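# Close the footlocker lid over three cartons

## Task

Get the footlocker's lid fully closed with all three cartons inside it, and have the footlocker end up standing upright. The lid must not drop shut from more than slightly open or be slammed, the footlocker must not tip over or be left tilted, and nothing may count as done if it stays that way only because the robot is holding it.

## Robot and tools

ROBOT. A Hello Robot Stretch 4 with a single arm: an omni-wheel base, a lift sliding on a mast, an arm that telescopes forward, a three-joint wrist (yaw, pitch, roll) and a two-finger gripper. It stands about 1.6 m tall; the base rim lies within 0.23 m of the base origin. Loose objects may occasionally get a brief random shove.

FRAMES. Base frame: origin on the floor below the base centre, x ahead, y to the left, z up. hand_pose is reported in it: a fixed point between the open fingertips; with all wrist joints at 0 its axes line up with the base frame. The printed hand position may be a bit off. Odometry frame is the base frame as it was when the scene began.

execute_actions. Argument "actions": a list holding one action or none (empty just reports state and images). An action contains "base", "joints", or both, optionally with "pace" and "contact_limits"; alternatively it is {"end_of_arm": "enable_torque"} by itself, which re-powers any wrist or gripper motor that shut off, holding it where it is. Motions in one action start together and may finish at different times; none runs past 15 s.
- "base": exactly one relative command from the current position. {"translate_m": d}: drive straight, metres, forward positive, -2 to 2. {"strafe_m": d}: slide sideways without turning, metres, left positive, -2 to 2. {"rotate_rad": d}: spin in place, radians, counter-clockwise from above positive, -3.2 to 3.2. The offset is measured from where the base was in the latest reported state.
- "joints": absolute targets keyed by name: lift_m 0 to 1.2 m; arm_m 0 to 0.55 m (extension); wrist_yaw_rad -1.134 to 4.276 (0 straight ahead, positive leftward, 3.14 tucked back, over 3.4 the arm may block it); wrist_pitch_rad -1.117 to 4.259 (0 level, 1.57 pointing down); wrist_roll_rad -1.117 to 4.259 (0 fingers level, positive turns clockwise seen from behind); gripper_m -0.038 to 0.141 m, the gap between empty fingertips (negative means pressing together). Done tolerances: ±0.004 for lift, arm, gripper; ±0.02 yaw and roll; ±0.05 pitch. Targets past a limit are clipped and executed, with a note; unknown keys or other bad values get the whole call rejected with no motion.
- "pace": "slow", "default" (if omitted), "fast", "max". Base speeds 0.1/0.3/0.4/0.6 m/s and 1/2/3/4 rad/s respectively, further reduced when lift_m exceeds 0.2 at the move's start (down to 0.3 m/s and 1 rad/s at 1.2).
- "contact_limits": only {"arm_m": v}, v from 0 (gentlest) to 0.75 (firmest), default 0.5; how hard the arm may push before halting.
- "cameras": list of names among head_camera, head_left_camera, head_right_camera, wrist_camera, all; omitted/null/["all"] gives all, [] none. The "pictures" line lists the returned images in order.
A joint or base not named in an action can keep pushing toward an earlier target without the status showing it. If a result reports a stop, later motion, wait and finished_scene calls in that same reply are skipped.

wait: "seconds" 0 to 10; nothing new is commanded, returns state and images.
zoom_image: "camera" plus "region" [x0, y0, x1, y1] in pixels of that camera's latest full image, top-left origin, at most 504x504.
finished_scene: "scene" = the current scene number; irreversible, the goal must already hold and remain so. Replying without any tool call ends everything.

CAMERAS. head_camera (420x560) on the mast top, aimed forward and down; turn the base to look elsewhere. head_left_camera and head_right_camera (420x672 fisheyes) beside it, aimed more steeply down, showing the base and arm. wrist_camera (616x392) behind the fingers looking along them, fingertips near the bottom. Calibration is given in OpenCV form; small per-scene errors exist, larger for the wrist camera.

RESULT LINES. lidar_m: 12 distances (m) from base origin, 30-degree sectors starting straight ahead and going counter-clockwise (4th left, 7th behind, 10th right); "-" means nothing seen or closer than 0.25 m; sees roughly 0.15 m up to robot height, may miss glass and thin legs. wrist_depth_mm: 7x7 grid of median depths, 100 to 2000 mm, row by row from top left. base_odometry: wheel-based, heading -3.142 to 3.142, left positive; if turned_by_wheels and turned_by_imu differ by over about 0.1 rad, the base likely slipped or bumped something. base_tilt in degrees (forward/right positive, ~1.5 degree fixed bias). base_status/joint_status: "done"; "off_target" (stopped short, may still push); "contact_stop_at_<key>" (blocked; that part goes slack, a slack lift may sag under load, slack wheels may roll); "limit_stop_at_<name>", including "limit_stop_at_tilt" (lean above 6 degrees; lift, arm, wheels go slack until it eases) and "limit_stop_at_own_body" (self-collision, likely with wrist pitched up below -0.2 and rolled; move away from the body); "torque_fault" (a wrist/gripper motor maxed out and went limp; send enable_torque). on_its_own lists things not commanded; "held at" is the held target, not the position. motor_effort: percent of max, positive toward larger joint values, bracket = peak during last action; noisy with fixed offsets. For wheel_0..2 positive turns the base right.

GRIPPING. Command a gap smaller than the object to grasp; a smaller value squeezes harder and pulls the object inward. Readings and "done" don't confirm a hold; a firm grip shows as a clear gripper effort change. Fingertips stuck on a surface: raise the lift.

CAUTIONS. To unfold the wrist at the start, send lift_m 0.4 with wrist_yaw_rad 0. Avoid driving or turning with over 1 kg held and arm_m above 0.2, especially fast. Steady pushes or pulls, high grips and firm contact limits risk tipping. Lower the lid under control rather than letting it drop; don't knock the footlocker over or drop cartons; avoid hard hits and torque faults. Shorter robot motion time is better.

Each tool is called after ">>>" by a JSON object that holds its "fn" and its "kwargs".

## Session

>>> {"fn": "execute_actions", "kwargs": {"actions": []}}

Scene clock: 0.00 s.
base_odometry: x=+0.000 y=+0.000 heading=+0.000 (m, m, rad; odometry frame)
turned_by_wheels: +0.000 (rad since the last result)
turned_by_imu: +0.000 (rad since the last result)
base_tilt: forward=+0.3 right=-0.5 (deg)
lidar_m: 1.25 1.26 1.56 2.39 2.39 2.68 1.91 1.97 2.57 1.53 1.56 1.39
base_status: not commanded
joint_positions: lift_m=+0.290 arm_m=-0.001 wrist_yaw_rad=+3.223 wrist_pitch_rad=-0.007 wrist_roll_rad=+0.006 gripper_m=+0.057
joint_status: not commanded
motor_effort: lift_m=+18 arm_m=+0 wrist_yaw_rad=+0 wrist_pitch_rad=-6 wrist_roll_rad=-1 gripper_m=-2 wheel_0=+0 wheel_1=+0 wheel_2=+1 (%)
hand_pose: x=-0.1246 y=+0.0637 z=+0.4699 quat_wxyz=(-0.041, +0.003, +0.003, +0.999) (m; base frame)
wrist_depth_mm: - - 135 - - - - / - - 132 - - - - / - - 131 - - - - / - 111 132 - - - - / 161 136 - - - - - / 202 - 216 - 208 1983 1863 / 204 1397 1160 1281 1205 1060 1255
pictures: head_camera, head_left_camera, head_right_camera, wrist_camera
camera_calibration (this result's frames):
wrist_camera: T_world_to_cam=[[-0.0890383, 0.993473, -0.0712951, -0.0353147], [-0.0438881, -0.0754231, -0.996185, 0.531661], [-0.995061, -0.0855696, 0.0503172, 0.0810177], [0, 0, 0, 1]] pos_world=[0.100807, 0.0821165, 0.523039]
Images, in order (width x height): head_camera 420x560, head_left_camera 420x672, head_right_camera 420x672, wrist_camera 616x392.

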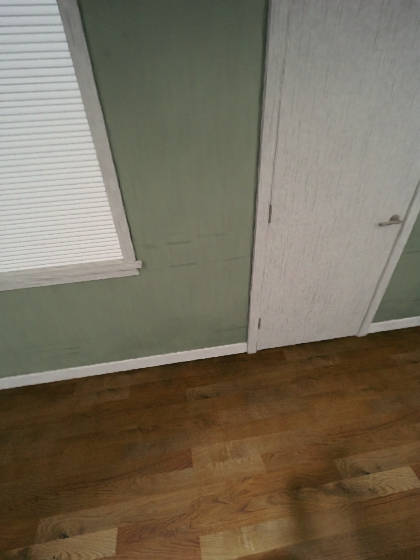

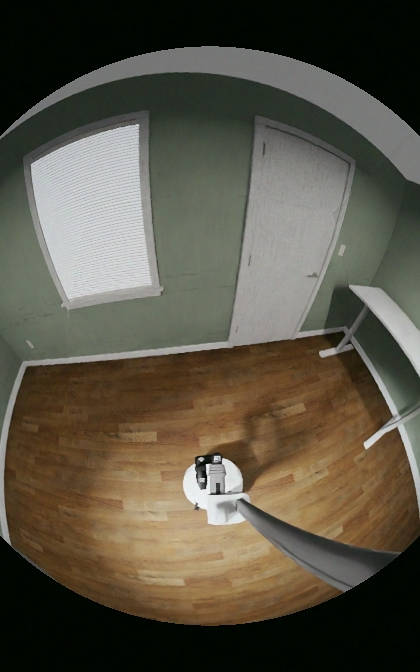

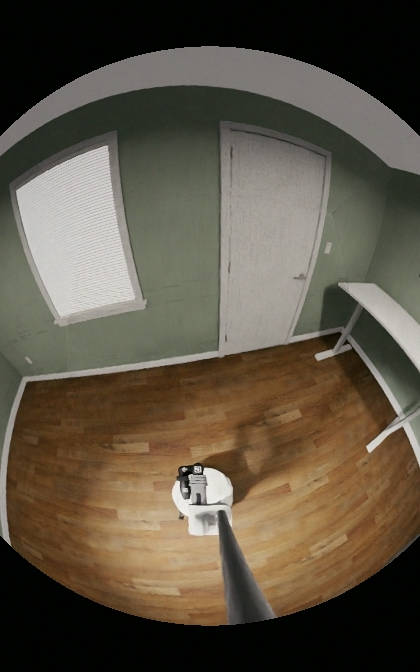

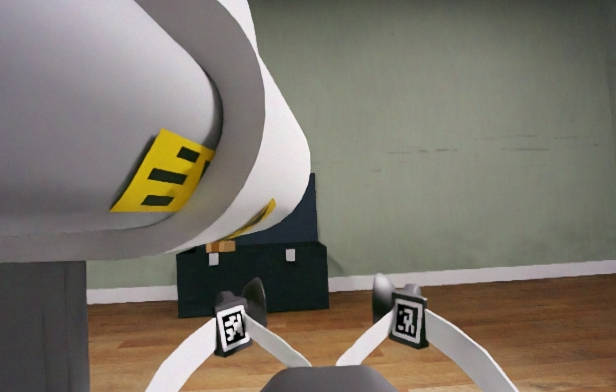

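>>> {"fn": "execute_actions", "kwargs": {"actions": [{"base":{"rotate_rad":-2.9},"joints":{"lift_m":0.62,"wrist_yaw_rad":0,"gripper_m":0.141}}], "cameras": ["head_camera"]}}

>>> {"fn": "zoom_image", "kwargs": {"camera": "head_camera", "region": [110, 160, 310, 340]}}

Scene clock: 6.37 s.
base_odometry: x=+0.000 y=+0.000 heading=-2.899 (m, m, rad; odometry frame)
turned_by_wheels: -2.899 (rad since the last result)
turned_by_imu: -2.958 (rad since the last result)
base_tilt: forward=+0.3 right=-0.4 (deg)
lidar_m: 1.92 2.58 1.57 1.51 1.60 1.32 1.28 1.36 2.05 2.41 2.53 2.46
base_status: done
joint_positions: lift_m=+0.620 arm_m=-0.001 wrist_yaw_rad=+0.000 wrist_pitch_rad=-0.007 wrist_roll_rad=+0.006 gripper_m=+0.141
joint_status: all done
motor_effort: lift_m=+23(24) arm_m=+0(0) wrist_yaw_rad=+0(5) wrist_pitch_rad=-6(5) wrist_roll_rad=+2(1) gripper_m=-1(1) wheel_0=+3(11) wheel_1=+3(11) wheel_2=+4(10) (%)
hand_pose: x=+0.4586 y=-0.0874 z=+0.7998 quat_wxyz=(+1.000, +0.003, -0.003, +0.000) (m; base frame)
wrist_depth_mm: - - - - - - - / - - - - - - - / - - - - - - - / - - - - - - - / - - - - - - - / - - - - - 204 - / - - 1808 148 1863 1921 1983
pictures: head_camera
Images, in order (width x height): head_camera 420x560.

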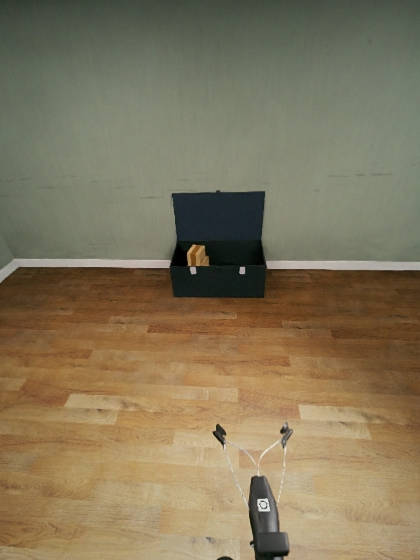

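Region (110, 160, 310, 340) of head_camera's 420x560 image, scaled by 2.520, with more detail than that image has; it fills the top 454 rows of this view, and the rest is white.

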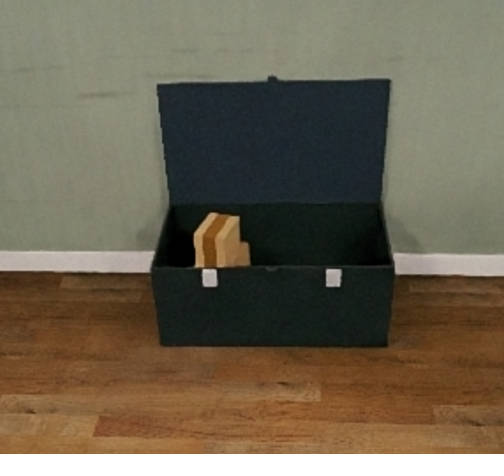

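>>> {"fn": "execute_actions", "kwargs": {"actions": [{"base":{"rotate_rad":-0.045},"joints":{"wrist_pitch_rad":1.57,"wrist_roll_rad":0.2}}], "cameras": []}}

>>> {"fn": "execute_actions", "kwargs": {"actions": [{"base":{"strafe_m":0.38},"pace":"fast"}], "cameras": []}}

>>> {"fn": "execute_actions", "kwargs": {"actions": [{"base":{"translate_m":1.55},"joints":{"arm_m":0.4,"lift_m":0.66},"pace":"fast"}], "cameras": ["head_camera","wrist_camera"]}}

Scene clock: 18.60 s.
base_odometry: x=+0.000 y=+0.000 heading=-2.943 (m, m, rad; odometry frame)
turned_by_wheels: -0.044 (rad since the last result)
turned_by_imu: -0.045 (rad since the last result)
base_tilt: forward=+0.4 right=-0.3 (deg)
lidar_m: 1.91 2.51 1.59 1.49 1.56 1.33 1.28 1.36 1.93 2.41 2.53 2.50
base_status: done
joint_positions: lift_m=+0.620 arm_m=-0.001 wrist_yaw_rad=+0.000 wrist_pitch_rad=+1.569 wrist_roll_rad=+0.200 gripper_m=+0.141
joint_status: all done
motor_effort: lift_m=+22(22) arm_m=+0(0) wrist_yaw_rad=+1(0) wrist_pitch_rad=+3(4) wrist_roll_rad=+1(3) gripper_m=+1(0) wheel_0=+4(6) wheel_1=+4(7) wheel_2=+5(7) (%)
hand_pose: x=+0.1705 y=-0.0874 z=+0.5094 quat_wxyz=(+0.704, +0.071, +0.703, -0.070) (m; base frame)
wrist_depth_mm: 759 750 759 750 750 759 741 / 750 750 750 750 741 741 732 / 741 741 741 741 741 732 741 / 750 741 750 750 732 741 741 / 741 732 559 517 732 741 732 / 732 732 517 512 517 205 732 / 723 732 517 150 517 732 723
pictures: none
No camera images: the call's "cameras" was empty. Leave "cameras" out to get every camera's image.

Scene clock: 20.70 s.
base_odometry: x=+0.075 y=-0.373 heading=-2.943 (m, m, rad; odometry frame)
turned_by_wheels: +0.000 (rad since the last result)
turned_by_imu: +0.001 (rad since the last result)
base_tilt: forward=+0.2 right=-0.4 (deg)
lidar_m: 1.92 2.52 1.15 1.09 1.16 1.33 1.25 1.35 1.86 2.79 2.92 2.01
base_status: done
joint_positions: lift_m=+0.620 arm_m=-0.001 wrist_yaw_rad=+0.000 wrist_pitch_rad=+1.570 wrist_roll_rad=+0.200 gripper_m=+0.141
joint_status: not commanded
motor_effort: lift_m=+22(22) arm_m=+0(1) wrist_yaw_rad=+1(1) wrist_pitch_rad=+3(4) wrist_roll_rad=+2(1) gripper_m=+1(0) wheel_0=+0(12) wheel_1=-2(14) wheel_2=+0(5) (%)
hand_pose: x=+0.1704 y=-0.0874 z=+0.5094 quat_wxyz=(+0.704, +0.071, +0.703, -0.070) (m; base frame)
wrist_depth_mm: 759 759 759 750 750 741 750 / 750 741 750 741 741 741 732 / 741 750 741 741 750 732 732 / 741 750 732 732 741 741 732 / 741 732 559 521 732 732 732 / 732 741 517 517 517 205 723 / 732 723 512 149 521 723 723
pictures: none
No camera images: the call's "cameras" was empty. Leave "cameras" out to get every camera's image.

Scene clock: 25.87 s.
base_odometry: x=-1.445 y=-0.678 heading=-2.943 (m, m, rad; odometry frame)
turned_by_wheels: +0.000 (rad since the last result)
turned_by_imu: +0.003 (rad since the last result)
base_tilt: forward=+0.3 right=-0.4 (deg)
lidar_m: 0.39 0.90 1.29 1.89 1.60 1.63 2.81 3.01 2.92 2.83 0.57 0.41
base_status: done
joint_positions: lift_m=+0.660 arm_m=+0.399 wrist_yaw_rad=+0.000 wrist_pitch_rad=+1.570 wrist_roll_rad=+0.200 gripper_m=+0.141
joint_status: all done
motor_effort: lift_m=+22(24) arm_m=+8(9) wrist_yaw_rad=+0(1) wrist_pitch_rad=+2(2) wrist_roll_rad=+1(1) gripper_m=+1(1) wheel_0=+2(12) wheel_1=+4(10) wheel_2=+0(16) (%)
hand_pose: x=+0.5698 y=-0.0874 z=+0.5494 quat_wxyz=(+0.704, +0.070, +0.703, -0.070) (m; base frame)
wrist_depth_mm: 473 418 442 488 549 615 715 / 615 535 609 715 750 750 759 / 768 569 759 399 750 759 759 / 778 788 759 399 750 750 741 / 778 778 691 394 750 741 750 / 768 778 559 750 647 206 517 / 768 768 492 149 473 439 768
pictures: head_camera, wrist_camera
camera_calibration (this result's frames):
wrist_camera: T_world_to_cam=[[-0.262348, -0.96494, -0.00799783, 0.0751371], [-0.963932, 0.262441, -0.0442653, 0.660739], [0.0448123, -0.00390354, -0.998988, 0.74616], [0, 0, 0, 1]] pos_world=[0.623182, -0.0979894, 0.775253]
Images, in order (width x height): head_camera 420x560, wrist_camera 616x392.

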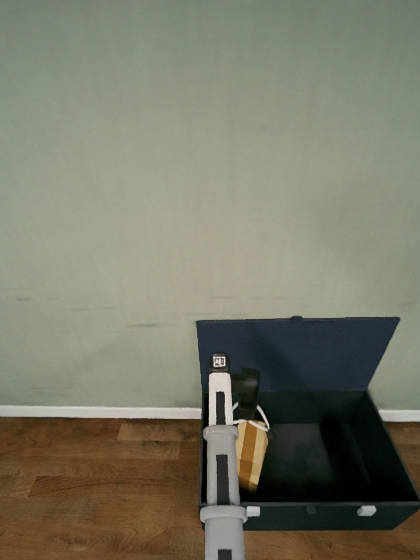

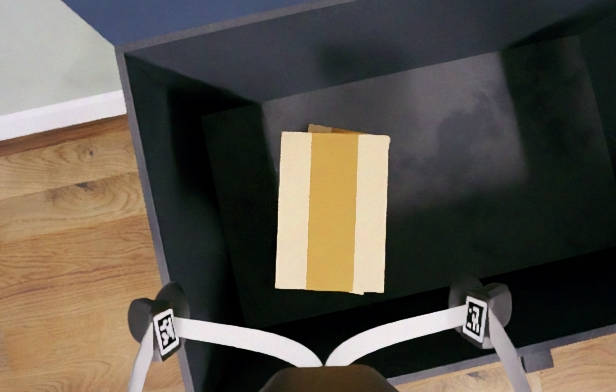

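>>> {"fn": "execute_actions", "kwargs": {"actions": [{"base":{"strafe_m":-0.031},"joints":{"arm_m":0.444,"lift_m":0.52,"wrist_roll_rad":0.285}}], "cameras": ["wrist_camera"]}}

Scene clock: 33.23 s.
base_odometry: x=-1.451 y=-0.648 heading=-2.943 (m, m, rad; odometry frame)
turned_by_wheels: +0.000 (rad since the last result)
turned_by_imu: +0.000 (rad since the last result)
base_tilt: forward=+0.2 right=-0.5 (deg)
lidar_m: 0.37 0.41 1.30 1.91 1.59 1.70 2.82 3.00 2.90 2.81 0.55 0.42
base_status: done
joint_positions: lift_m=+0.520 arm_m=+0.443 wrist_yaw_rad=+0.000 wrist_pitch_rad=+1.570 wrist_roll_rad=+0.285 gripper_m=+0.141
joint_status: all done
motor_effort: lift_m=+15(21) arm_m=+8(9) wrist_yaw_rad=+1(0) wrist_pitch_rad=+1(2) wrist_roll_rad=+1(5) gripper_m=-1(1) wheel_0=+1(7) wheel_1=-3(12) wheel_2=+0(1) (%)
hand_pose: x=+0.6138 y=-0.0874 z=+0.4100 quat_wxyz=(+0.700, +0.100, +0.700, -0.100) (m; base frame)
wrist_depth_mm: 291 306 347 402 473 574 621 / 338 402 473 585 621 627 615 / 349 517 621 609 615 615 615 / 329 484 609 256 615 609 621 / 324 439 597 255 603 609 615 / 327 338 254 253 254 206 554 / 621 329 473 149 355 452 427
pictures: wrist_camera
camera_calibration (this result's frames):
wrist_camera: T_world_to_cam=[[-0.343434, -0.939142, -0.00804629, 0.13759], [-0.938134, 0.343444, -0.0441643, 0.688121], [0.04424, -0.00761905, -0.998992, 0.604957], [0, 0, 0, 1]] pos_world=[0.66604, -0.102505, 0.635845]
Images, in order (width x height): wrist_camera 616x392.

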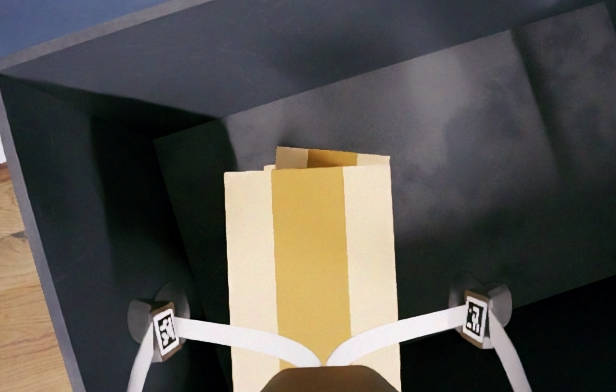

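>>> {"fn": "execute_actions", "kwargs": {"actions": [{"base":{"strafe_m":0.004},"joints":{"lift_m":0.45},"pace":"slow"}], "cameras": []}}

>>> {"fn": "execute_actions", "kwargs": {"actions": [{"joints":{"gripper_m":0.06}}], "cameras": []}}

>>> {"fn": "execute_actions", "kwargs": {"actions": [{"joints":{"lift_m":0.475}}], "cameras": ["wrist_camera"]}}

Scene clock: 47.53 s.
base_odometry: x=-1.450 y=-0.652 heading=-2.943 (m, m, rad; odometry frame)
turned_by_wheels: +0.000 (rad since the last result)
turned_by_imu: +0.000 (rad since the last result)
base_tilt: forward=+0.2 right=-0.3 (deg)
lidar_m: 0.37 0.41 1.31 1.91 1.64 1.70 2.82 3.02 2.91 2.80 0.55 0.42
base_status: done
joint_positions: lift_m=+0.450 arm_m=+0.443 wrist_yaw_rad=+0.000 wrist_pitch_rad=+1.570 wrist_roll_rad=+0.285 gripper_m=+0.141
joint_status: all done
motor_effort: lift_m=+14(14) arm_m=+8(8) wrist_yaw_rad=+1(0) wrist_pitch_rad=+1(3) wrist_roll_rad=+2(2) gripper_m=-1(0) wheel_0=-4(7) wheel_1=+6(7) wheel_2=+0(1) (%)
hand_pose: x=+0.6138 y=-0.0874 z=+0.3401 quat_wxyz=(+0.700, +0.100, +0.700, -0.100) (m; base frame)
wrist_depth_mm: 273 306 345 399 473 549 544 / 336 399 480 544 549 544 549 / 343 504 544 306 544 549 539 / 319 469 186 186 186 544 539 / 297 427 185 185 185 535 539 / 278 330 184 184 184 206 535 / 264 324 183 149 183 452 424
pictures: none
No camera images: the call's "cameras" was empty. Leave "cameras" out to get every camera's image.

Scene clock: 49.37 s.
base_odometry: x=-1.450 y=-0.652 heading=-2.943 (m, m, rad; odometry frame)
turned_by_wheels: +0.000 (rad since the last result)
turned_by_imu: +0.000 (rad since the last result)
base_tilt: forward=+0.3 right=-0.5 (deg)
lidar_m: 0.39 0.42 1.28 1.90 1.61 1.66 2.83 3.01 2.92 2.80 0.56 0.39
base_status: not commanded
joint_positions: lift_m=+0.450 arm_m=+0.443 wrist_yaw_rad=+0.000 wrist_pitch_rad=+1.570 wrist_roll_rad=+0.285 gripper_m=+0.060
joint_status: all done
motor_effort: lift_m=+17(17) arm_m=+8(8) wrist_yaw_rad=+1(0) wrist_pitch_rad=+0(3) wrist_roll_rad=+1(2) gripper_m=-19(19) wheel_0=-4(4) wheel_1=+6(6) wheel_2=+0(0) (%)
hand_pose: x=+0.6139 y=-0.0874 z=+0.3399 quat_wxyz=(+0.700, +0.100, +0.700, -0.100) (m; base frame)
wrist_depth_mm: 277 304 347 402 473 544 544 / 334 402 480 549 544 544 544 / 342 512 544 303 544 539 539 / 320 473 175 173 174 539 535 / 300 427 174 173 173 539 535 / 279 362 172 171 172 189 535 / 264 174 171 170 170 427 402
pictures: none
No camera images: the call's "cameras" was empty. Leave "cameras" out to get every camera's image.

Scene clock: 50.23 s.
base_odometry: x=-1.450 y=-0.652 heading=-2.943 (m, m, rad; odometry frame)
turned_by_wheels: +0.000 (rad since the last result)
turned_by_imu: +0.000 (rad since the last result)
base_tilt: forward=+0.2 right=-0.3 (deg)
lidar_m: 0.37 0.41 1.29 1.89 1.63 1.67 2.85 3.03 2.87 2.81 0.57 0.41
base_status: not commanded
joint_positions: lift_m=+0.474 arm_m=+0.443 wrist_yaw_rad=+0.000 wrist_pitch_rad=+1.570 wrist_roll_rad=+0.285 gripper_m=+0.060
joint_status: all done
motor_effort: lift_m=+25(27) arm_m=+7(8) wrist_yaw_rad=+0(0) wrist_pitch_rad=+1(2) wrist_roll_rad=+1(2) gripper_m=-20(22) wheel_0=-4(4) wheel_1=+6(6) wheel_2=+0(0) (%)
hand_pose: x=+0.6138 y=-0.0874 z=+0.3642 quat_wxyz=(+0.700, +0.100, +0.700, -0.100) (m; base frame)
wrist_depth_mm: 274 306 349 402 477 569 574 / 336 402 480 569 569 569 564 / 342 517 574 330 564 564 564 / 319 466 174 173 174 564 564 / 297 427 174 173 173 559 564 / 278 362 172 171 171 189 549 / 267 173 171 170 170 430 402
pictures: wrist_camera
camera_calibration (this result's frames):
wrist_camera: T_world_to_cam=[[-0.34332, -0.939184, -0.00808101, 0.137183], [-0.938171, 0.34333, -0.0442592, 0.686206], [0.044342, -0.00761367, -0.998987, 0.559098], [0, 0, 0, 1]] pos_world=[0.666085, -0.102499, 0.590012]
Images, in order (width x height): wrist_camera 616x392.

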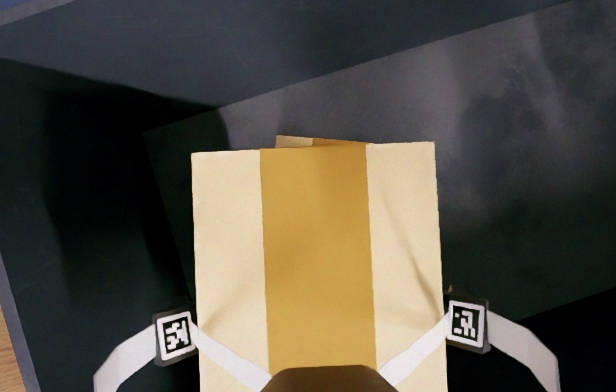

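>>> {"fn": "execute_actions", "kwargs": {"actions": [{"base":{"strafe_m":-0.3},"joints":{"wrist_roll_rad":0.0,"arm_m":0.47}}], "cameras": []}}

>>> {"fn": "execute_actions", "kwargs": {"actions": [{"joints":{"lift_m":0.235}}], "cameras": ["wrist_camera"]}}

Scene clock: 55.63 s.
base_odometry: x=-1.509 y=-0.358 heading=-2.943 (m, m, rad; odometry frame)
turned_by_wheels: +0.000 (rad since the last result)
turned_by_imu: +0.000 (rad since the last result)
base_tilt: forward=+0.2 right=-0.3 (deg)
lidar_m: 0.35 0.40 1.30 2.20 1.83 2.16 2.84 3.03 2.59 2.50 1.21 0.39
base_status: done
joint_positions: lift_m=+0.475 arm_m=+0.469 wrist_yaw_rad=+0.000 wrist_pitch_rad=+1.570 wrist_roll_rad=+0.000 gripper_m=+0.060
joint_status: all done
motor_effort: lift_m=+24(24) arm_m=+8(8) wrist_yaw_rad=+0(0) wrist_pitch_rad=+1(2) wrist_roll_rad=+0(7) gripper_m=-20(20) wheel_0=+3(12) wheel_1=-2(11) wheel_2=+0(0) (%)
hand_pose: x=+0.6398 y=-0.0874 z=+0.3643 quat_wxyz=(+0.707, +0.000, +0.707, +0.000) (m; base frame)
wrist_depth_mm: 312 315 320 324 325 327 327 / 449 459 466 477 484 480 415 / 574 569 569 569 569 564 439 / 345 554 175 173 174 564 439 / 329 492 173 172 173 569 445 / 329 492 172 171 171 189 445 / 362 174 171 171 170 559 413
pictures: none
No camera images: the call's "cameras" was empty. Leave "cameras" out to get every camera's image.

Scene clock: 57.70 s.
base_odometry: x=-1.509 y=-0.358 heading=-2.943 (m, m, rad; odometry frame)
turned_by_wheels: +0.000 (rad since the last result)
turned_by_imu: +0.000 (rad since the last result)
base_tilt: forward=+0.2 right=-0.4 (deg)
lidar_m: 0.38 0.40 1.30 2.22 1.84 2.11 2.84 3.02 2.60 2.48 1.19 0.40
base_status: not commanded
joint_positions: lift_m=+0.235 arm_m=+0.469 wrist_yaw_rad=+0.000 wrist_pitch_rad=+1.570 wrist_roll_rad=+0.000 gripper_m=+0.060
joint_status: all done
motor_effort: lift_m=+16(22) arm_m=+8(8) wrist_yaw_rad=+0(0) wrist_pitch_rad=+0(1) wrist_roll_rad=-1(0) gripper_m=-20(20) wheel_0=+3(3) wheel_1=-2(2) wheel_2=+0(0) (%)
hand_pose: x=+0.6398 y=-0.0874 z=+0.1249 quat_wxyz=(+0.707, +0.000, +0.707, +0.000) (m; base frame)
wrist_depth_mm: 312 315 320 324 325 325 327 / 330 327 327 325 325 324 324 / 327 329 325 325 325 324 320 / 325 325 174 174 173 322 322 / 324 325 174 172 173 322 320 / 324 324 173 171 171 189 319 / 322 174 171 170 170 319 319
pictures: wrist_camera
camera_calibration (this result's frames):
wrist_camera: T_world_to_cam=[[-0.0660095, -0.997789, -0.00780036, -0.0384181], [-0.996824, 0.0662906, -0.0441202, 0.713231], [0.0445397, 0.00486323, -0.998996, 0.319813], [0, 0, 0, 1]] pos_world=[0.694186, -0.087169, 0.35066]
Images, in order (width x height): wrist_camera 616x392.

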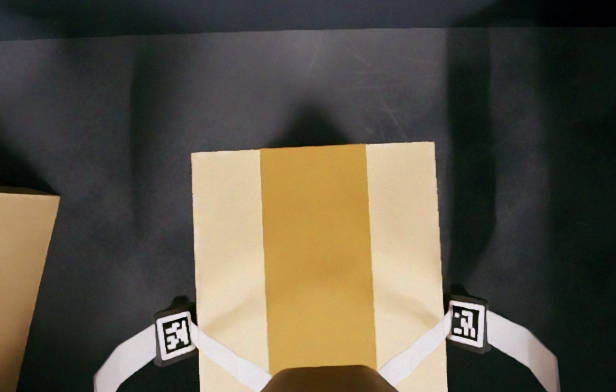

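>>> {"fn": "execute_actions", "kwargs": {"actions": [{"joints":{"lift_m":0.214},"pace":"slow"}], "cameras": []}}

>>> {"fn": "execute_actions", "kwargs": {"actions": [{"joints":{"gripper_m":0.135}}], "cameras": []}}

>>> {"fn": "execute_actions", "kwargs": {"actions": [{"joints":{"lift_m":0.48}}], "cameras": ["wrist_camera","head_camera"]}}

Scene clock: 62.90 s.
base_odometry: x=-1.509 y=-0.358 heading=-2.943 (m, m, rad; odometry frame)
turned_by_wheels: +0.000 (rad since the last result)
turned_by_imu: +0.000 (rad since the last result)
base_tilt: forward=+0.3 right=-0.4 (deg)
lidar_m: 0.37 0.42 1.33 2.21 1.83 2.13 2.85 2.99 2.61 2.51 1.19 0.40
base_status: not commanded
joint_positions: lift_m=+0.214 arm_m=+0.469 wrist_yaw_rad=+0.000 wrist_pitch_rad=+1.570 wrist_roll_rad=+0.000 gripper_m=+0.060
joint_status: all done
motor_effort: lift_m=+17(16) arm_m=+8(8) wrist_yaw_rad=+0(0) wrist_pitch_rad=+1(2) wrist_roll_rad=+0(1) gripper_m=-20(18) wheel_0=+3(3) wheel_1=-2(2) wheel_2=+0(0) (%)
hand_pose: x=+0.6398 y=-0.0874 z=+0.1039 quat_wxyz=(+0.707, +0.000, +0.707, +0.000) (m; base frame)
wrist_depth_mm: 310 309 307 304 304 306 306 / 307 306 306 306 304 303 304 / 309 307 304 304 304 303 301 / 304 306 174 173 174 301 301 / 303 304 174 172 172 300 300 / 301 301 172 172 171 189 300 / 301 174 171 171 170 296 296
pictures: none
No camera images: the call's "cameras" was empty. Leave "cameras" out to get every camera's image.

Scene clock: 64.63 s.
base_odometry: x=-1.509 y=-0.358 heading=-2.943 (m, m, rad; odometry frame)
turned_by_wheels: +0.000 (rad since the last result)
turned_by_imu: +0.000 (rad since the last result)
base_tilt: forward=+0.3 right=-0.3 (deg)
lidar_m: 0.37 0.39 1.28 2.21 1.84 2.16 2.83 3.02 2.58 2.51 1.20 0.40
base_status: not commanded
joint_positions: lift_m=+0.214 arm_m=+0.469 wrist_yaw_rad=+0.000 wrist_pitch_rad=+1.571 wrist_roll_rad=+0.000 gripper_m=+0.135
joint_status: all done
motor_effort: lift_m=+17(16) arm_m=+8(8) wrist_yaw_rad=+1(2) wrist_pitch_rad=-2(4) wrist_roll_rad=-1(0) gripper_m=+1(22) wheel_0=+3(3) wheel_1=-2(2) wheel_2=+0(0) (%)
hand_pose: x=+0.6396 y=-0.0874 z=+0.1039 quat_wxyz=(+0.707, +0.000, +0.707, +0.000) (m; base frame)
wrist_depth_mm: 309 309 309 307 309 307 306 / 310 309 307 309 306 304 306 / 307 307 306 306 306 303 306 / 307 306 186 186 186 301 300 / 304 304 186 185 184 303 300 / 304 303 185 184 184 206 301 / 304 303 183 154 183 298 298
pictures: none
No camera images: the call's "cameras" was empty. Leave "cameras" out to get every camera's image.

Scene clock: 66.80 s.
base_odometry: x=-1.509 y=-0.358 heading=-2.943 (m, m, rad; odometry frame)
turned_by_wheels: +0.000 (rad since the last result)
turned_by_imu: +0.000 (rad since the last result)
base_tilt: forward=+0.2 right=-0.4 (deg)
lidar_m: 0.37 0.39 1.24 2.21 1.85 2.11 2.84 3.02 2.58 2.50 1.22 0.40
base_status: not commanded
joint_positions: lift_m=+0.480 arm_m=+0.469 wrist_yaw_rad=+0.000 wrist_pitch_rad=+1.571 wrist_roll_rad=+0.000 gripper_m=+0.135
joint_status: all done
motor_effort: lift_m=+23(23) arm_m=+8(8) wrist_yaw_rad=+1(2) wrist_pitch_rad=+1(1) wrist_roll_rad=+0(1) gripper_m=-1(1) wheel_0=+3(3) wheel_1=-2(2) wheel_2=+0(0) (%)
hand_pose: x=+0.6396 y=-0.0874 z=+0.3694 quat_wxyz=(+0.707, +0.000, +0.707, +0.000) (m; base frame)
wrist_depth_mm: 312 312 319 324 324 327 325 / 449 455 462 469 480 477 407 / 580 580 580 574 574 574 436 / 349 569 564 449 580 569 439 / 334 449 574 449 564 559 439 / 334 436 569 449 564 206 442 / 362 564 564 154 564 559 439
pictures: head_camera, wrist_camera
camera_calibration (this result's frames):
wrist_camera: T_world_to_cam=[[-0.0662574, -0.997772, -0.00776871, -0.0363726], [-0.996829, 0.0665346, -0.043643, 0.723713], [0.0440627, 0.0048524, -0.999017, 0.56442], [0, 0, 0, 1]] pos_world=[0.694139, -0.0871823, 0.595167]
Images, in order (width x height): head_camera 420x560, wrist_camera 616x392.

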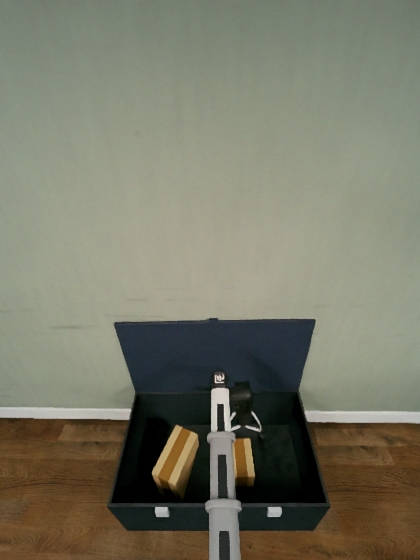

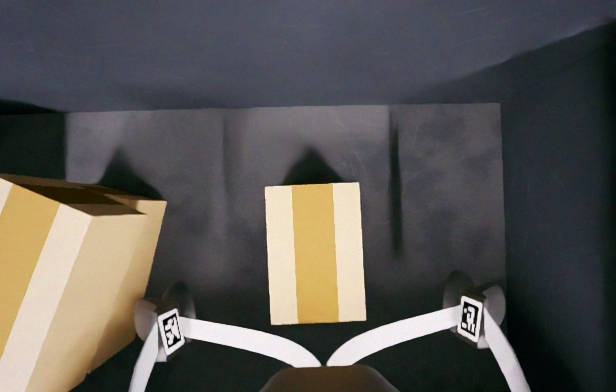

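>>> {"fn": "execute_actions", "kwargs": {"actions": [{"base":{"strafe_m":-0.685},"joints":{"arm_m":0.33,"wrist_roll_rad":0.1,"wrist_yaw_rad":1.25,"gripper_m":0.06,"lift_m":0.5}}], "cameras": []}}

>>> {"fn": "execute_actions", "kwargs": {"actions": [{"base":{"translate_m":0.15},"joints":{"lift_m":0.225,"wrist_pitch_rad":0}}], "cameras": ["wrist_camera","head_camera"]}}

Scene clock: 77.53 s.
base_odometry: x=-1.644 y=+0.314 heading=-2.943 (m, m, rad; odometry frame)
turned_by_wheels: +0.000 (rad since the last result)
turned_by_imu: -0.001 (rad since the last result)
base_tilt: forward=+0.2 right=-0.4 (deg)
lidar_m: 0.83 0.50 0.57 2.91 2.44 2.96 2.88 2.57 1.91 1.80 1.17 0.86
base_status: done
joint_positions: lift_m=+0.500 arm_m=+0.331 wrist_yaw_rad=+1.250 wrist_pitch_rad=+1.570 wrist_roll_rad=+0.100 gripper_m=+0.060
joint_status: all done
motor_effort: lift_m=+22(23) arm_m=-8(8) wrist_yaw_rad=+1(5) wrist_pitch_rad=+0(2) wrist_roll_rad=-1(4) gripper_m=-1(2) wheel_0=+1(13) wheel_1=-4(11) wheel_2=+0(1) (%)
hand_pose: x=+0.5853 y=-0.0274 z=+0.3895 quat_wxyz=(+0.594, -0.384, +0.593, +0.385) (m; base frame)
wrist_depth_mm: 394 449 535 627 621 452 347 / 621 591 621 627 615 500 373 / 621 621 615 615 615 530 410 / 627 615 615 609 621 609 445 / 615 615 609 609 609 603 496 / 564 609 216 609 207 603 521 / 496 603 603 163 603 609 597
pictures: none
No camera images: the call's "cameras" was empty. Leave "cameras" out to get every camera's image.

Scene clock: 79.73 s.
base_odometry: x=-1.791 y=+0.284 heading=-2.943 (m, m, rad; odometry frame)
turned_by_wheels: +0.000 (rad since the last result)
turned_by_imu: +0.001 (rad since the last result)
base_tilt: forward=+0.3 right=-0.4 (deg)
lidar_m: 0.67 0.44 0.39 0.95 2.51 3.13 3.04 2.54 1.87 1.81 1.01 0.73
base_status: done
joint_positions: lift_m=+0.225 arm_m=+0.331 wrist_yaw_rad=+1.251 wrist_pitch_rad=+0.002 wrist_roll_rad=+0.100 gripper_m=+0.060
joint_status: all done
motor_effort: lift_m=+14(20) arm_m=-7(8) wrist_yaw_rad=-1(1) wrist_pitch_rad=-6(13) wrist_roll_rad=+1(0) gripper_m=-2(4) wheel_0=+4(6) wheel_1=+4(8) wheel_2=-5(16) (%)
hand_pose: x=+0.6760 y=+0.2463 z=+0.4029 quat_wxyz=(+0.810, +0.040, +0.030, +0.585) (m; base frame)
wrist_depth_mm: - - 1078 298 211 151 126 / - - 1182 309 220 155 129 / - - 1661 315 229 159 132 / - - - 332 237 164 135 / - - 1060 347 244 168 139 / 931 960 216 364 208 170 142 / 750 715 732 162 248 155 145
pictures: head_camera, wrist_camera
camera_calibration (this result's frames):
wrist_camera: T_world_to_cam=[[0.93846, -0.30334, -0.165162, -0.487548], [-0.143958, 0.0911436, -0.985378, 0.536117], [0.313958, 0.948513, 0.0418663, -0.239612], [0, 0, 0, 1]] pos_world=[0.609951, 0.0305191, 0.457785]
Images, in order (width x height): head_camera 420x560, wrist_camera 616x392.

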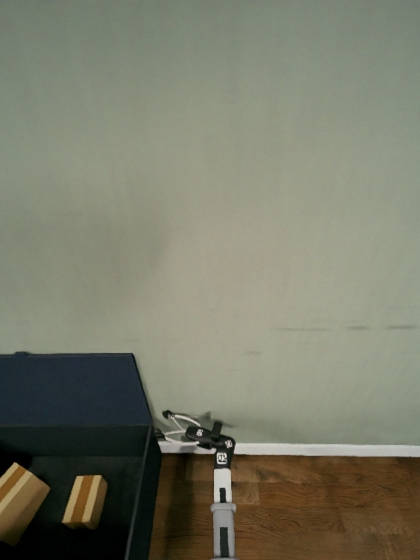

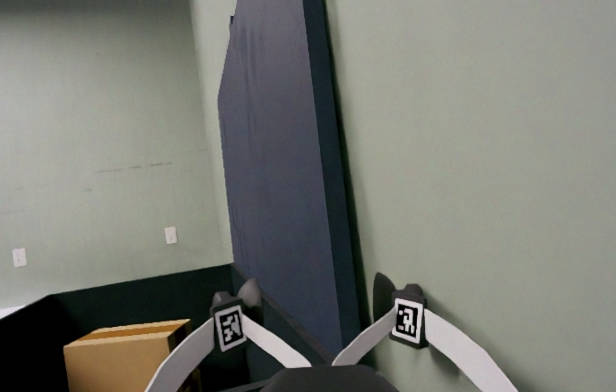

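>>> {"fn": "zoom_image", "kwargs": {"camera": "wrist_camera", "region": [200, 100, 480, 392]}}

>>> {"fn": "zoom_image", "kwargs": {"camera": "head_camera", "region": [60, 340, 260, 500]}}

Region (200, 100, 480, 392) of wrist_camera's 616x392 image, scaled by 1.726; it fills the left 483 columns of this view, and the rest is white.

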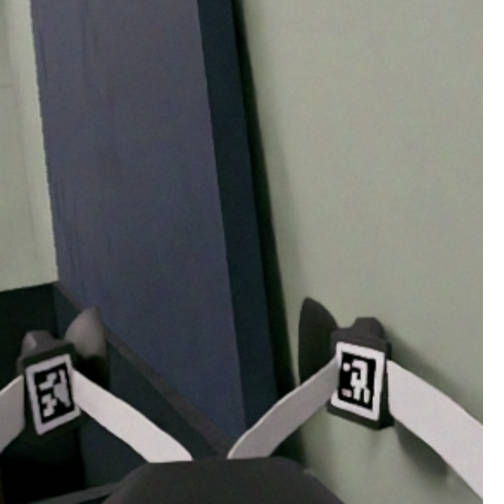

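Region (60, 340, 260, 500) of head_camera's 420x560 image, scaled by 2.520, with more detail than that image has; it fills the top 403 rows of this view, and the rest is white.

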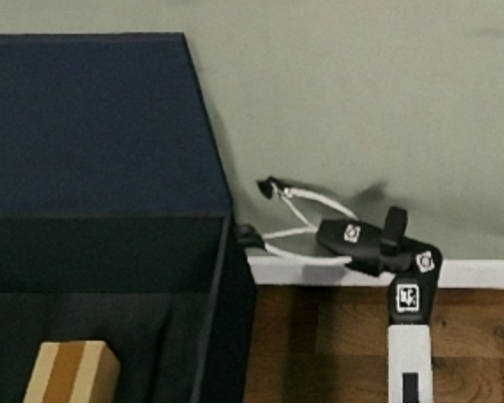

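>>> {"fn": "execute_actions", "kwargs": {"actions": [{"base":{"translate_m":-0.1},"joints":{"lift_m":0.3,"arm_m":0.2}}], "cameras": []}}

>>> {"fn": "execute_actions", "kwargs": {"actions": [{"base":{"strafe_m":1.46},"joints":{"wrist_yaw_rad":-1.13,"wrist_roll_rad":0},"pace":"fast"}], "cameras": []}}

>>> {"fn": "execute_actions", "kwargs": {"actions": [{"base":{"translate_m":0.1},"joints":{"arm_m":0.44,"lift_m":0.4}}], "cameras": ["wrist_camera","head_camera"]}}

Scene clock: 102.73 s.
base_odometry: x=-1.693 y=+0.304 heading=-2.943 (m, m, rad; odometry frame)
turned_by_wheels: +0.000 (rad since the last result)
turned_by_imu: +0.000 (rad since the last result)
base_tilt: forward=+0.2 right=-0.5 (deg)
lidar_m: 0.77 0.45 0.50 2.90 2.45 3.03 2.93 2.53 1.87 1.79 1.13 0.82
base_status: done
joint_positions: lift_m=+0.300 arm_m=+0.201 wrist_yaw_rad=+1.250 wrist_pitch_rad=+0.002 wrist_roll_rad=+0.100 gripper_m=+0.060
joint_status: all done
motor_effort: lift_m=+22(24) arm_m=-7(8) wrist_yaw_rad=+0(1) wrist_pitch_rad=-4(5) wrist_roll_rad=+0(0) gripper_m=-1(3) wheel_0=-5(9) wheel_1=-5(8) wheel_2=+3(13) (%)
hand_pose: x=+0.5462 y=+0.2462 z=+0.4773 quat_wxyz=(+0.810, +0.040, +0.030, +0.584) (m; base frame)
wrist_depth_mm: - - - 1060 627 427 364 / - - - 1098 609 433 364 / - - - 1078 634 445 364 / - - - 1118 654 452 368 / - - - 1366 668 462 364 / - - 216 1060 209 466 366 / 1756 854 778 162 627 404 370
pictures: none
No camera images: the call's "cameras" was empty. Leave "cameras" out to get every camera's image.

Scene clock: 107.53 s.
base_odometry: x=-1.405 y=-1.128 heading=-2.943 (m, m, rad; odometry frame)
turned_by_wheels: +0.000 (rad since the last result)
turned_by_imu: +0.001 (rad since the last result)
base_tilt: forward=+0.2 right=-0.6 (deg)
lidar_m: 0.82 0.89 1.25 1.43 1.49 1.36 2.86 3.05 3.39 3.00 0.53 0.50
base_status: done
joint_positions: lift_m=+0.300 arm_m=+0.201 wrist_yaw_rad=-1.130 wrist_pitch_rad=+0.002 wrist_roll_rad=+0.000 gripper_m=+0.060
joint_status: all done
motor_effort: lift_m=+22(22) arm_m=-7(8) wrist_yaw_rad=+0(5) wrist_pitch_rad=-5(4) wrist_roll_rad=+0(4) gripper_m=-2(4) wheel_0=-1(12) wheel_1=+0(15) wheel_2=+0(5) (%)
hand_pose: x=+0.4163 y=-0.2982 z=+0.4773 quat_wxyz=(+0.845, +0.001, +0.001, -0.535) (m; base frame)
wrist_depth_mm: 488 627 831 1205 - - - / 484 591 809 1182 - - - / 484 591 778 1138 - - - / 480 574 768 1078 - - - / 477 569 750 1078 1983 - - / 477 559 216 1042 208 991 1808 / 462 525 654 162 1025 413 1229
pictures: none
No camera images: the call's "cameras" was empty. Leave "cameras" out to get every camera's image.

Scene clock: 109.37 s.
base_odometry: x=-1.503 y=-1.147 heading=-2.943 (m, m, rad; odometry frame)
turned_by_wheels: +0.000 (rad since the last result)
turned_by_imu: +0.000 (rad since the last result)
base_tilt: forward=+0.3 right=-0.4 (deg)
lidar_m: 0.71 0.76 1.08 1.43 1.48 1.43 2.96 3.15 3.38 0.96 0.40 0.49
base_status: done
joint_positions: lift_m=+0.400 arm_m=+0.439 wrist_yaw_rad=-1.130 wrist_pitch_rad=+0.002 wrist_roll_rad=+0.000 gripper_m=+0.060
joint_status: all done
motor_effort: lift_m=+23(24) arm_m=+8(9) wrist_yaw_rad=+0(0) wrist_pitch_rad=-6(5) wrist_roll_rad=+1(2) gripper_m=+0(2) wheel_0=+3(10) wheel_1=+3(10) wheel_2=-4(13) (%)
hand_pose: x=+0.6536 y=-0.2982 z=+0.5773 quat_wxyz=(+0.845, +0.001, +0.001, -0.535) (m; base frame)
wrist_depth_mm: 193 235 307 449 809 - - / 189 233 304 368 798 - - / 189 233 303 357 676 - - / 188 229 300 349 647 - - / 186 229 297 342 609 - - / 185 226 216 349 208 1921 - / 186 216 267 162 564 904 904
pictures: head_camera, wrist_camera
camera_calibration (this result's frames):
wrist_camera: T_world_to_cam=[[-0.899072, -0.432794, -0.0660156, 0.502281], [0.0775137, -0.00895595, -0.996951, 0.586371], [0.430883, -0.901448, 0.0415995, -0.351309], [0, 0, 0, 1]] pos_world=[0.557509, -0.094051, 0.632356]
Images, in order (width x height): head_camera 420x560, wrist_camera 616x392.

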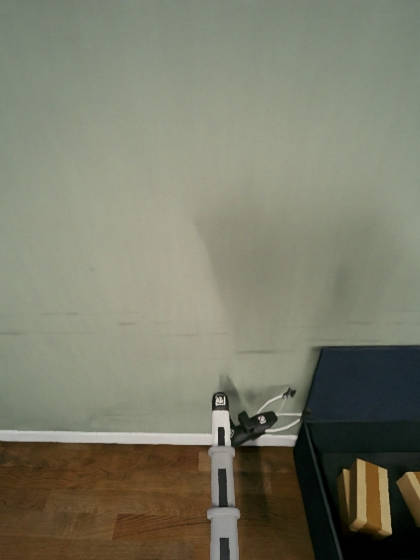

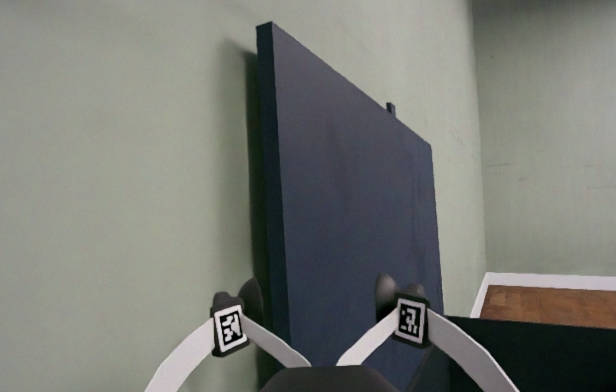

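>>> {"fn": "execute_actions", "kwargs": {"actions": [{"base":{"strafe_m":-0.045},"joints":{"arm_m":0.482,"gripper_m":0.045,"lift_m":0.36},"pace":"slow","contact_limits":{"arm_m":0.1}}], "cameras": ["wrist_camera","head_camera"]}}

Scene clock: 128.37 s.
base_odometry: x=-1.512 y=-1.103 heading=-2.943 (m, m, rad; odometry frame)
turned_by_wheels: +0.000 (rad since the last result)
turned_by_imu: +0.000 (rad since the last result)
base_tilt: forward=+0.2 right=-0.4 (deg)
lidar_m: 0.71 0.78 1.10 1.47 1.53 1.46 2.98 3.14 3.35 0.95 0.39 0.44
base_status: done
joint_positions: lift_m=+0.360 arm_m=+0.481 wrist_yaw_rad=-1.130 wrist_pitch_rad=+0.002 wrist_roll_rad=+0.000 gripper_m=+0.045
joint_status: all done
motor_effort: lift_m=+15(21) arm_m=+8(9) wrist_yaw_rad=+0(0) wrist_pitch_rad=-5(4) wrist_roll_rad=+0(0) gripper_m=-3(5) wheel_0=+5(7) wheel_1=-6(10) wheel_2=+0(0) (%)
contact_limits: arm_m 0.1
hand_pose: x=+0.6955 y=-0.2982 z=+0.5379 quat_wxyz=(+0.845, +0.001, +0.001, -0.535) (m; base frame)
wrist_depth_mm: 151 184 242 293 627 - - / 149 183 237 286 508 - - / 148 181 237 277 484 - - / 147 180 234 283 466 - - / 146 179 233 279 442 - - / 146 177 211 258 206 931 - / 146 170 217 247 404 809 842
pictures: head_camera, wrist_camera
camera_calibration (this result's frames):
wrist_camera: T_world_to_cam=[[-0.8991, -0.432737, -0.0660156, 0.537438], [0.0775131, -0.00896092, -0.996951, 0.543904], [0.430826, -0.901476, 0.0415995, -0.36772], [0, 0, 0, 1]] pos_world=[0.599475, -0.0940477, 0.593022]
Images, in order (width x height): head_camera 420x560, wrist_camera 616x392.

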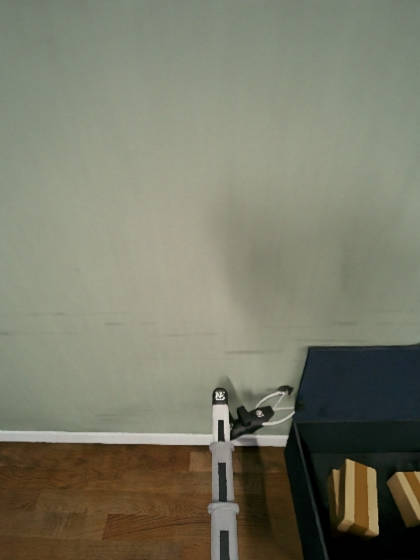

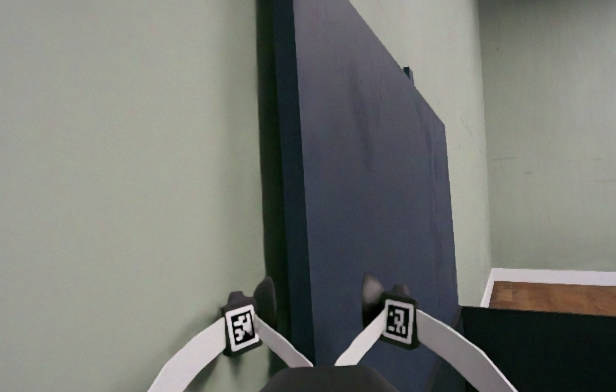

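>>> {"fn": "execute_actions", "kwargs": {"actions": [{"base":{"strafe_m":-0.02},"joints":{"arm_m":0.49},"pace":"slow","contact_limits":{"arm_m":0.1}}], "cameras": ["wrist_camera"]}}

Scene clock: 133.77 s.
base_odometry: x=-1.516 y=-1.084 heading=-2.943 (m, m, rad; odometry frame)
turned_by_wheels: +0.000 (rad since the last result)
turned_by_imu: +0.000 (rad since the last result)
base_tilt: forward=+0.2 right=-0.4 (deg)
lidar_m: 0.72 0.76 1.09 1.50 1.54 1.47 2.95 3.13 3.33 0.99 0.39 0.39
base_status: done
joint_positions: lift_m=+0.360 arm_m=+0.489 wrist_yaw_rad=-1.130 wrist_pitch_rad=+0.002 wrist_roll_rad=+0.000 gripper_m=+0.045
joint_status: all done
motor_effort: lift_m=+14(14) arm_m=+8(9) wrist_yaw_rad=+2(2) wrist_pitch_rad=-5(5) wrist_roll_rad=+1(1) gripper_m=-4(4) wheel_0=+3(9) wheel_1=-4(8) wheel_2=+0(1) (%)
contact_limits: arm_m 0.1
hand_pose: x=+0.7034 y=-0.2982 z=+0.5379 quat_wxyz=(+0.844, +0.001, +0.001, -0.536) (m; base frame)
wrist_depth_mm: 144 174 229 254 609 - - / 141 173 228 265 473 - - / 140 172 225 259 455 - - / 140 171 223 252 433 - - / 138 169 221 247 415 - - / 138 168 200 239 206 904 - / 138 161 191 224 377 759 809
pictures: wrist_camera
camera_calibration (this result's frames):
wrist_camera: T_world_to_cam=[[-0.899325, -0.432269, -0.0660156, 0.544756], [0.0775084, -0.0090012, -0.996951, 0.543289], [0.430357, -0.9017, 0.0415995, -0.370846], [0, 0, 0, 1]] pos_world=[0.607399, -0.0940207, 0.593022]
Images, in order (width x height): wrist_camera 616x392.

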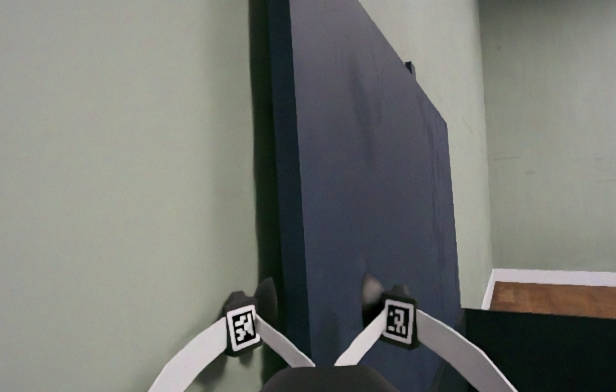

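Finger just touching the wall. Insert further.

>>> {"fn": "execute_actions", "kwargs": {"actions": [{"base":{"strafe_m":-0.018},"pace":"slow"}], "cameras": ["wrist_camera"]}}

Scene clock: 136.70 s.
base_odometry: x=-1.520 y=-1.066 heading=-2.943 (m, m, rad; odometry frame)
turned_by_wheels: +0.000 (rad since the last result)
turned_by_imu: +0.000 (rad since the last result)
base_tilt: forward=+0.2 right=-0.3 (deg)
lidar_m: 0.73 0.76 1.08 1.52 1.60 1.49 2.94 3.14 3.32 0.97 0.38 0.36
base_status: done
joint_positions: lift_m=+0.360 arm_m=+0.489 wrist_yaw_rad=-1.131 wrist_pitch_rad=+0.002 wrist_roll_rad=+0.000 gripper_m=+0.045
joint_status: not commanded
motor_effort: lift_m=+14(15) arm_m=+8(9) wrist_yaw_rad=+5(7) wrist_pitch_rad=-5(5) wrist_roll_rad=+0(0) gripper_m=-3(2) wheel_0=+6(12) wheel_1=-4(9) wheel_2=+0(1) (%)
hand_pose: x=+0.7030 y=-0.2983 z=+0.5379 quat_wxyz=(+0.844, +0.001, +0.001, -0.536) (m; base frame)
wrist_depth_mm: 143 173 229 235 609 - - / 141 172 227 231 436 - - / 140 171 224 225 421 - - / 139 170 222 236 407 - - / 138 169 220 234 397 - - / 137 167 200 215 206 904 - / 138 161 191 213 373 750 809
pictures: wrist_camera
camera_calibration (this result's frames):
wrist_camera: T_world_to_cam=[[-0.899797, -0.431286, -0.0660156, 0.545068], [0.0774985, -0.00908588, -0.996951, 0.543295], [0.429371, -0.90217, 0.0415994, -0.370196], [0, 0, 0, 1]] pos_world=[0.607297, -0.0939637, 0.593022]
Images, in order (width x height): wrist_camera 616x392.

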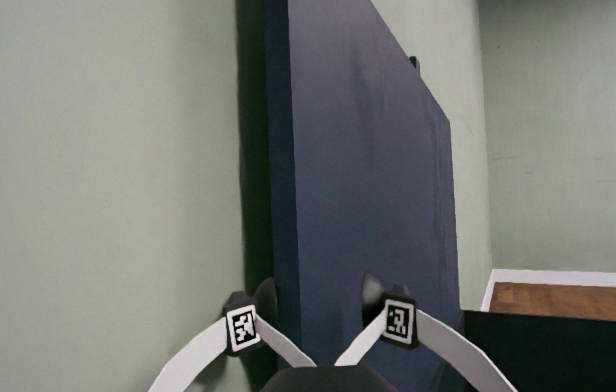

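>>> {"fn": "execute_actions", "kwargs": {"actions": [{"base":{"strafe_m":-0.012},"joints":{"gripper_m":0.034},"pace":"slow"}], "cameras": ["wrist_camera"]}}

Scene clock: 141.30 s.
base_odometry: x=-1.522 y=-1.055 heading=-2.943 (m, m, rad; odometry frame)
turned_by_wheels: +0.000 (rad since the last result)
turned_by_imu: +0.000 (rad since the last result)
base_tilt: forward=+0.2 right=-0.4 (deg)
lidar_m: 0.71 0.75 1.10 1.52 1.59 1.47 2.97 3.15 3.30 0.97 0.37 0.36
base_status: done
joint_positions: lift_m=+0.360 arm_m=+0.489 wrist_yaw_rad=-1.131 wrist_pitch_rad=+0.002 wrist_roll_rad=+0.000 gripper_m=+0.034
joint_status: all done
motor_effort: lift_m=+15(14) arm_m=+8(9) wrist_yaw_rad=+3(7) wrist_pitch_rad=-6(5) wrist_roll_rad=+0(0) gripper_m=-6(6) wheel_0=+4(13) wheel_1=-4(7) wheel_2=+0(3) (%)
hand_pose: x=+0.7033 y=-0.2983 z=+0.5379 quat_wxyz=(+0.844, +0.001, +0.001, -0.536) (m; base frame)
wrist_depth_mm: 143 173 228 206 300 - - / 140 172 225 209 303 - - / 139 171 224 212 309 - - / 139 170 222 213 317 - - / 138 168 220 200 322 - - / 137 167 200 202 205 854 - / 137 160 191 190 317 597 809
pictures: wrist_camera
camera_calibration (this result's frames):
wrist_camera: T_world_to_cam=[[-0.899585, -0.431728, -0.0660157, 0.544992], [0.0775031, -0.00904774, -0.996951, 0.543286], [0.429815, -0.901958, 0.0415995, -0.37052], [0, 0, 0, 1]] pos_world=[0.607415, -0.0939893, 0.593022]
Images, in order (width x height): wrist_camera 616x392.

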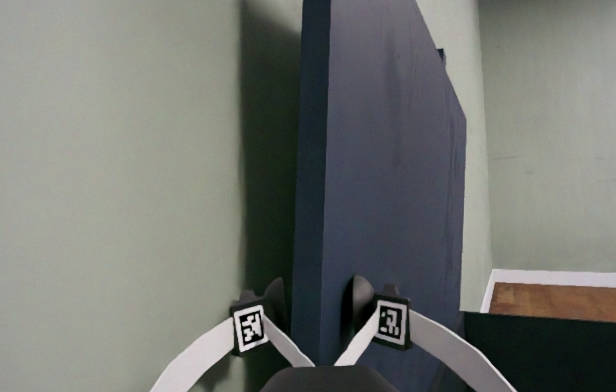

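>>> {"fn": "execute_actions", "kwargs": {"actions": [{"joints":{"arm_m":0.425,"lift_m":0.50,"wrist_roll_rad":0.15,"gripper_m":0.045},"pace":"slow"}], "cameras": ["wrist_camera"]}}

Scene clock: 146.90 s.
base_odometry: x=-1.522 y=-1.055 heading=-2.943 (m, m, rad; odometry frame)
turned_by_wheels: +0.000 (rad since the last result)
turned_by_imu: +0.000 (rad since the last result)
base_tilt: forward=+0.3 right=-0.4 (deg)
lidar_m: 0.69 0.79 1.10 1.53 1.61 1.49 2.97 3.14 3.28 0.99 0.37 0.34
base_status: not commanded
joint_positions: lift_m=+0.500 arm_m=+0.426 wrist_yaw_rad=-1.131 wrist_pitch_rad=+0.003 wrist_roll_rad=+0.150 gripper_m=+0.045
joint_status: all done
motor_effort: lift_m=+23(23) arm_m=-8(9) wrist_yaw_rad=+4(9) wrist_pitch_rad=-8(13) wrist_roll_rad=+1(0) gripper_m=-4(5) wheel_0=+4(4) wheel_1=-4(4) wheel_2=+0(0) (%)
hand_pose: x=+0.6409 y=-0.2983 z=+0.6768 quat_wxyz=(+0.842, +0.064, -0.039, -0.535) (m; base frame)
wrist_depth_mm: 224 277 373 569 1182 - - / 216 268 357 530 1042 - - / 213 260 343 421 307 - - / 207 253 330 399 279 - - / 202 246 315 193 293 - - / 197 238 271 196 206 1708 1921 / 194 224 271 187 324 798 820
pictures: wrist_camera
camera_calibration (this result's frames):
wrist_camera: T_world_to_cam=[[-0.880982, -0.421865, -0.214243, 0.589386], [0.210984, 0.0550285, -0.975939, 0.60594], [0.423504, -0.904987, 0.0405278, -0.345637], [0, 0, 0, 1]] pos_world=[0.537774, -0.0974994, 0.731641]
Images, in order (width x height): wrist_camera 616x392.

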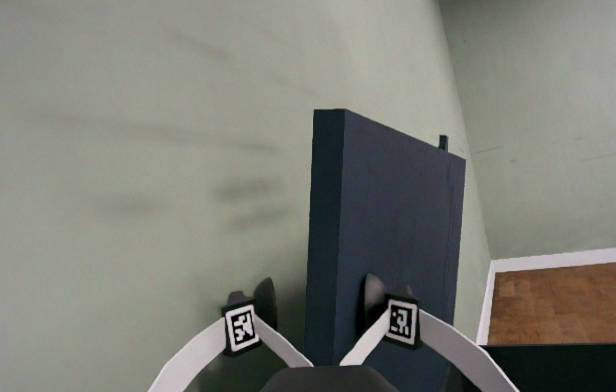

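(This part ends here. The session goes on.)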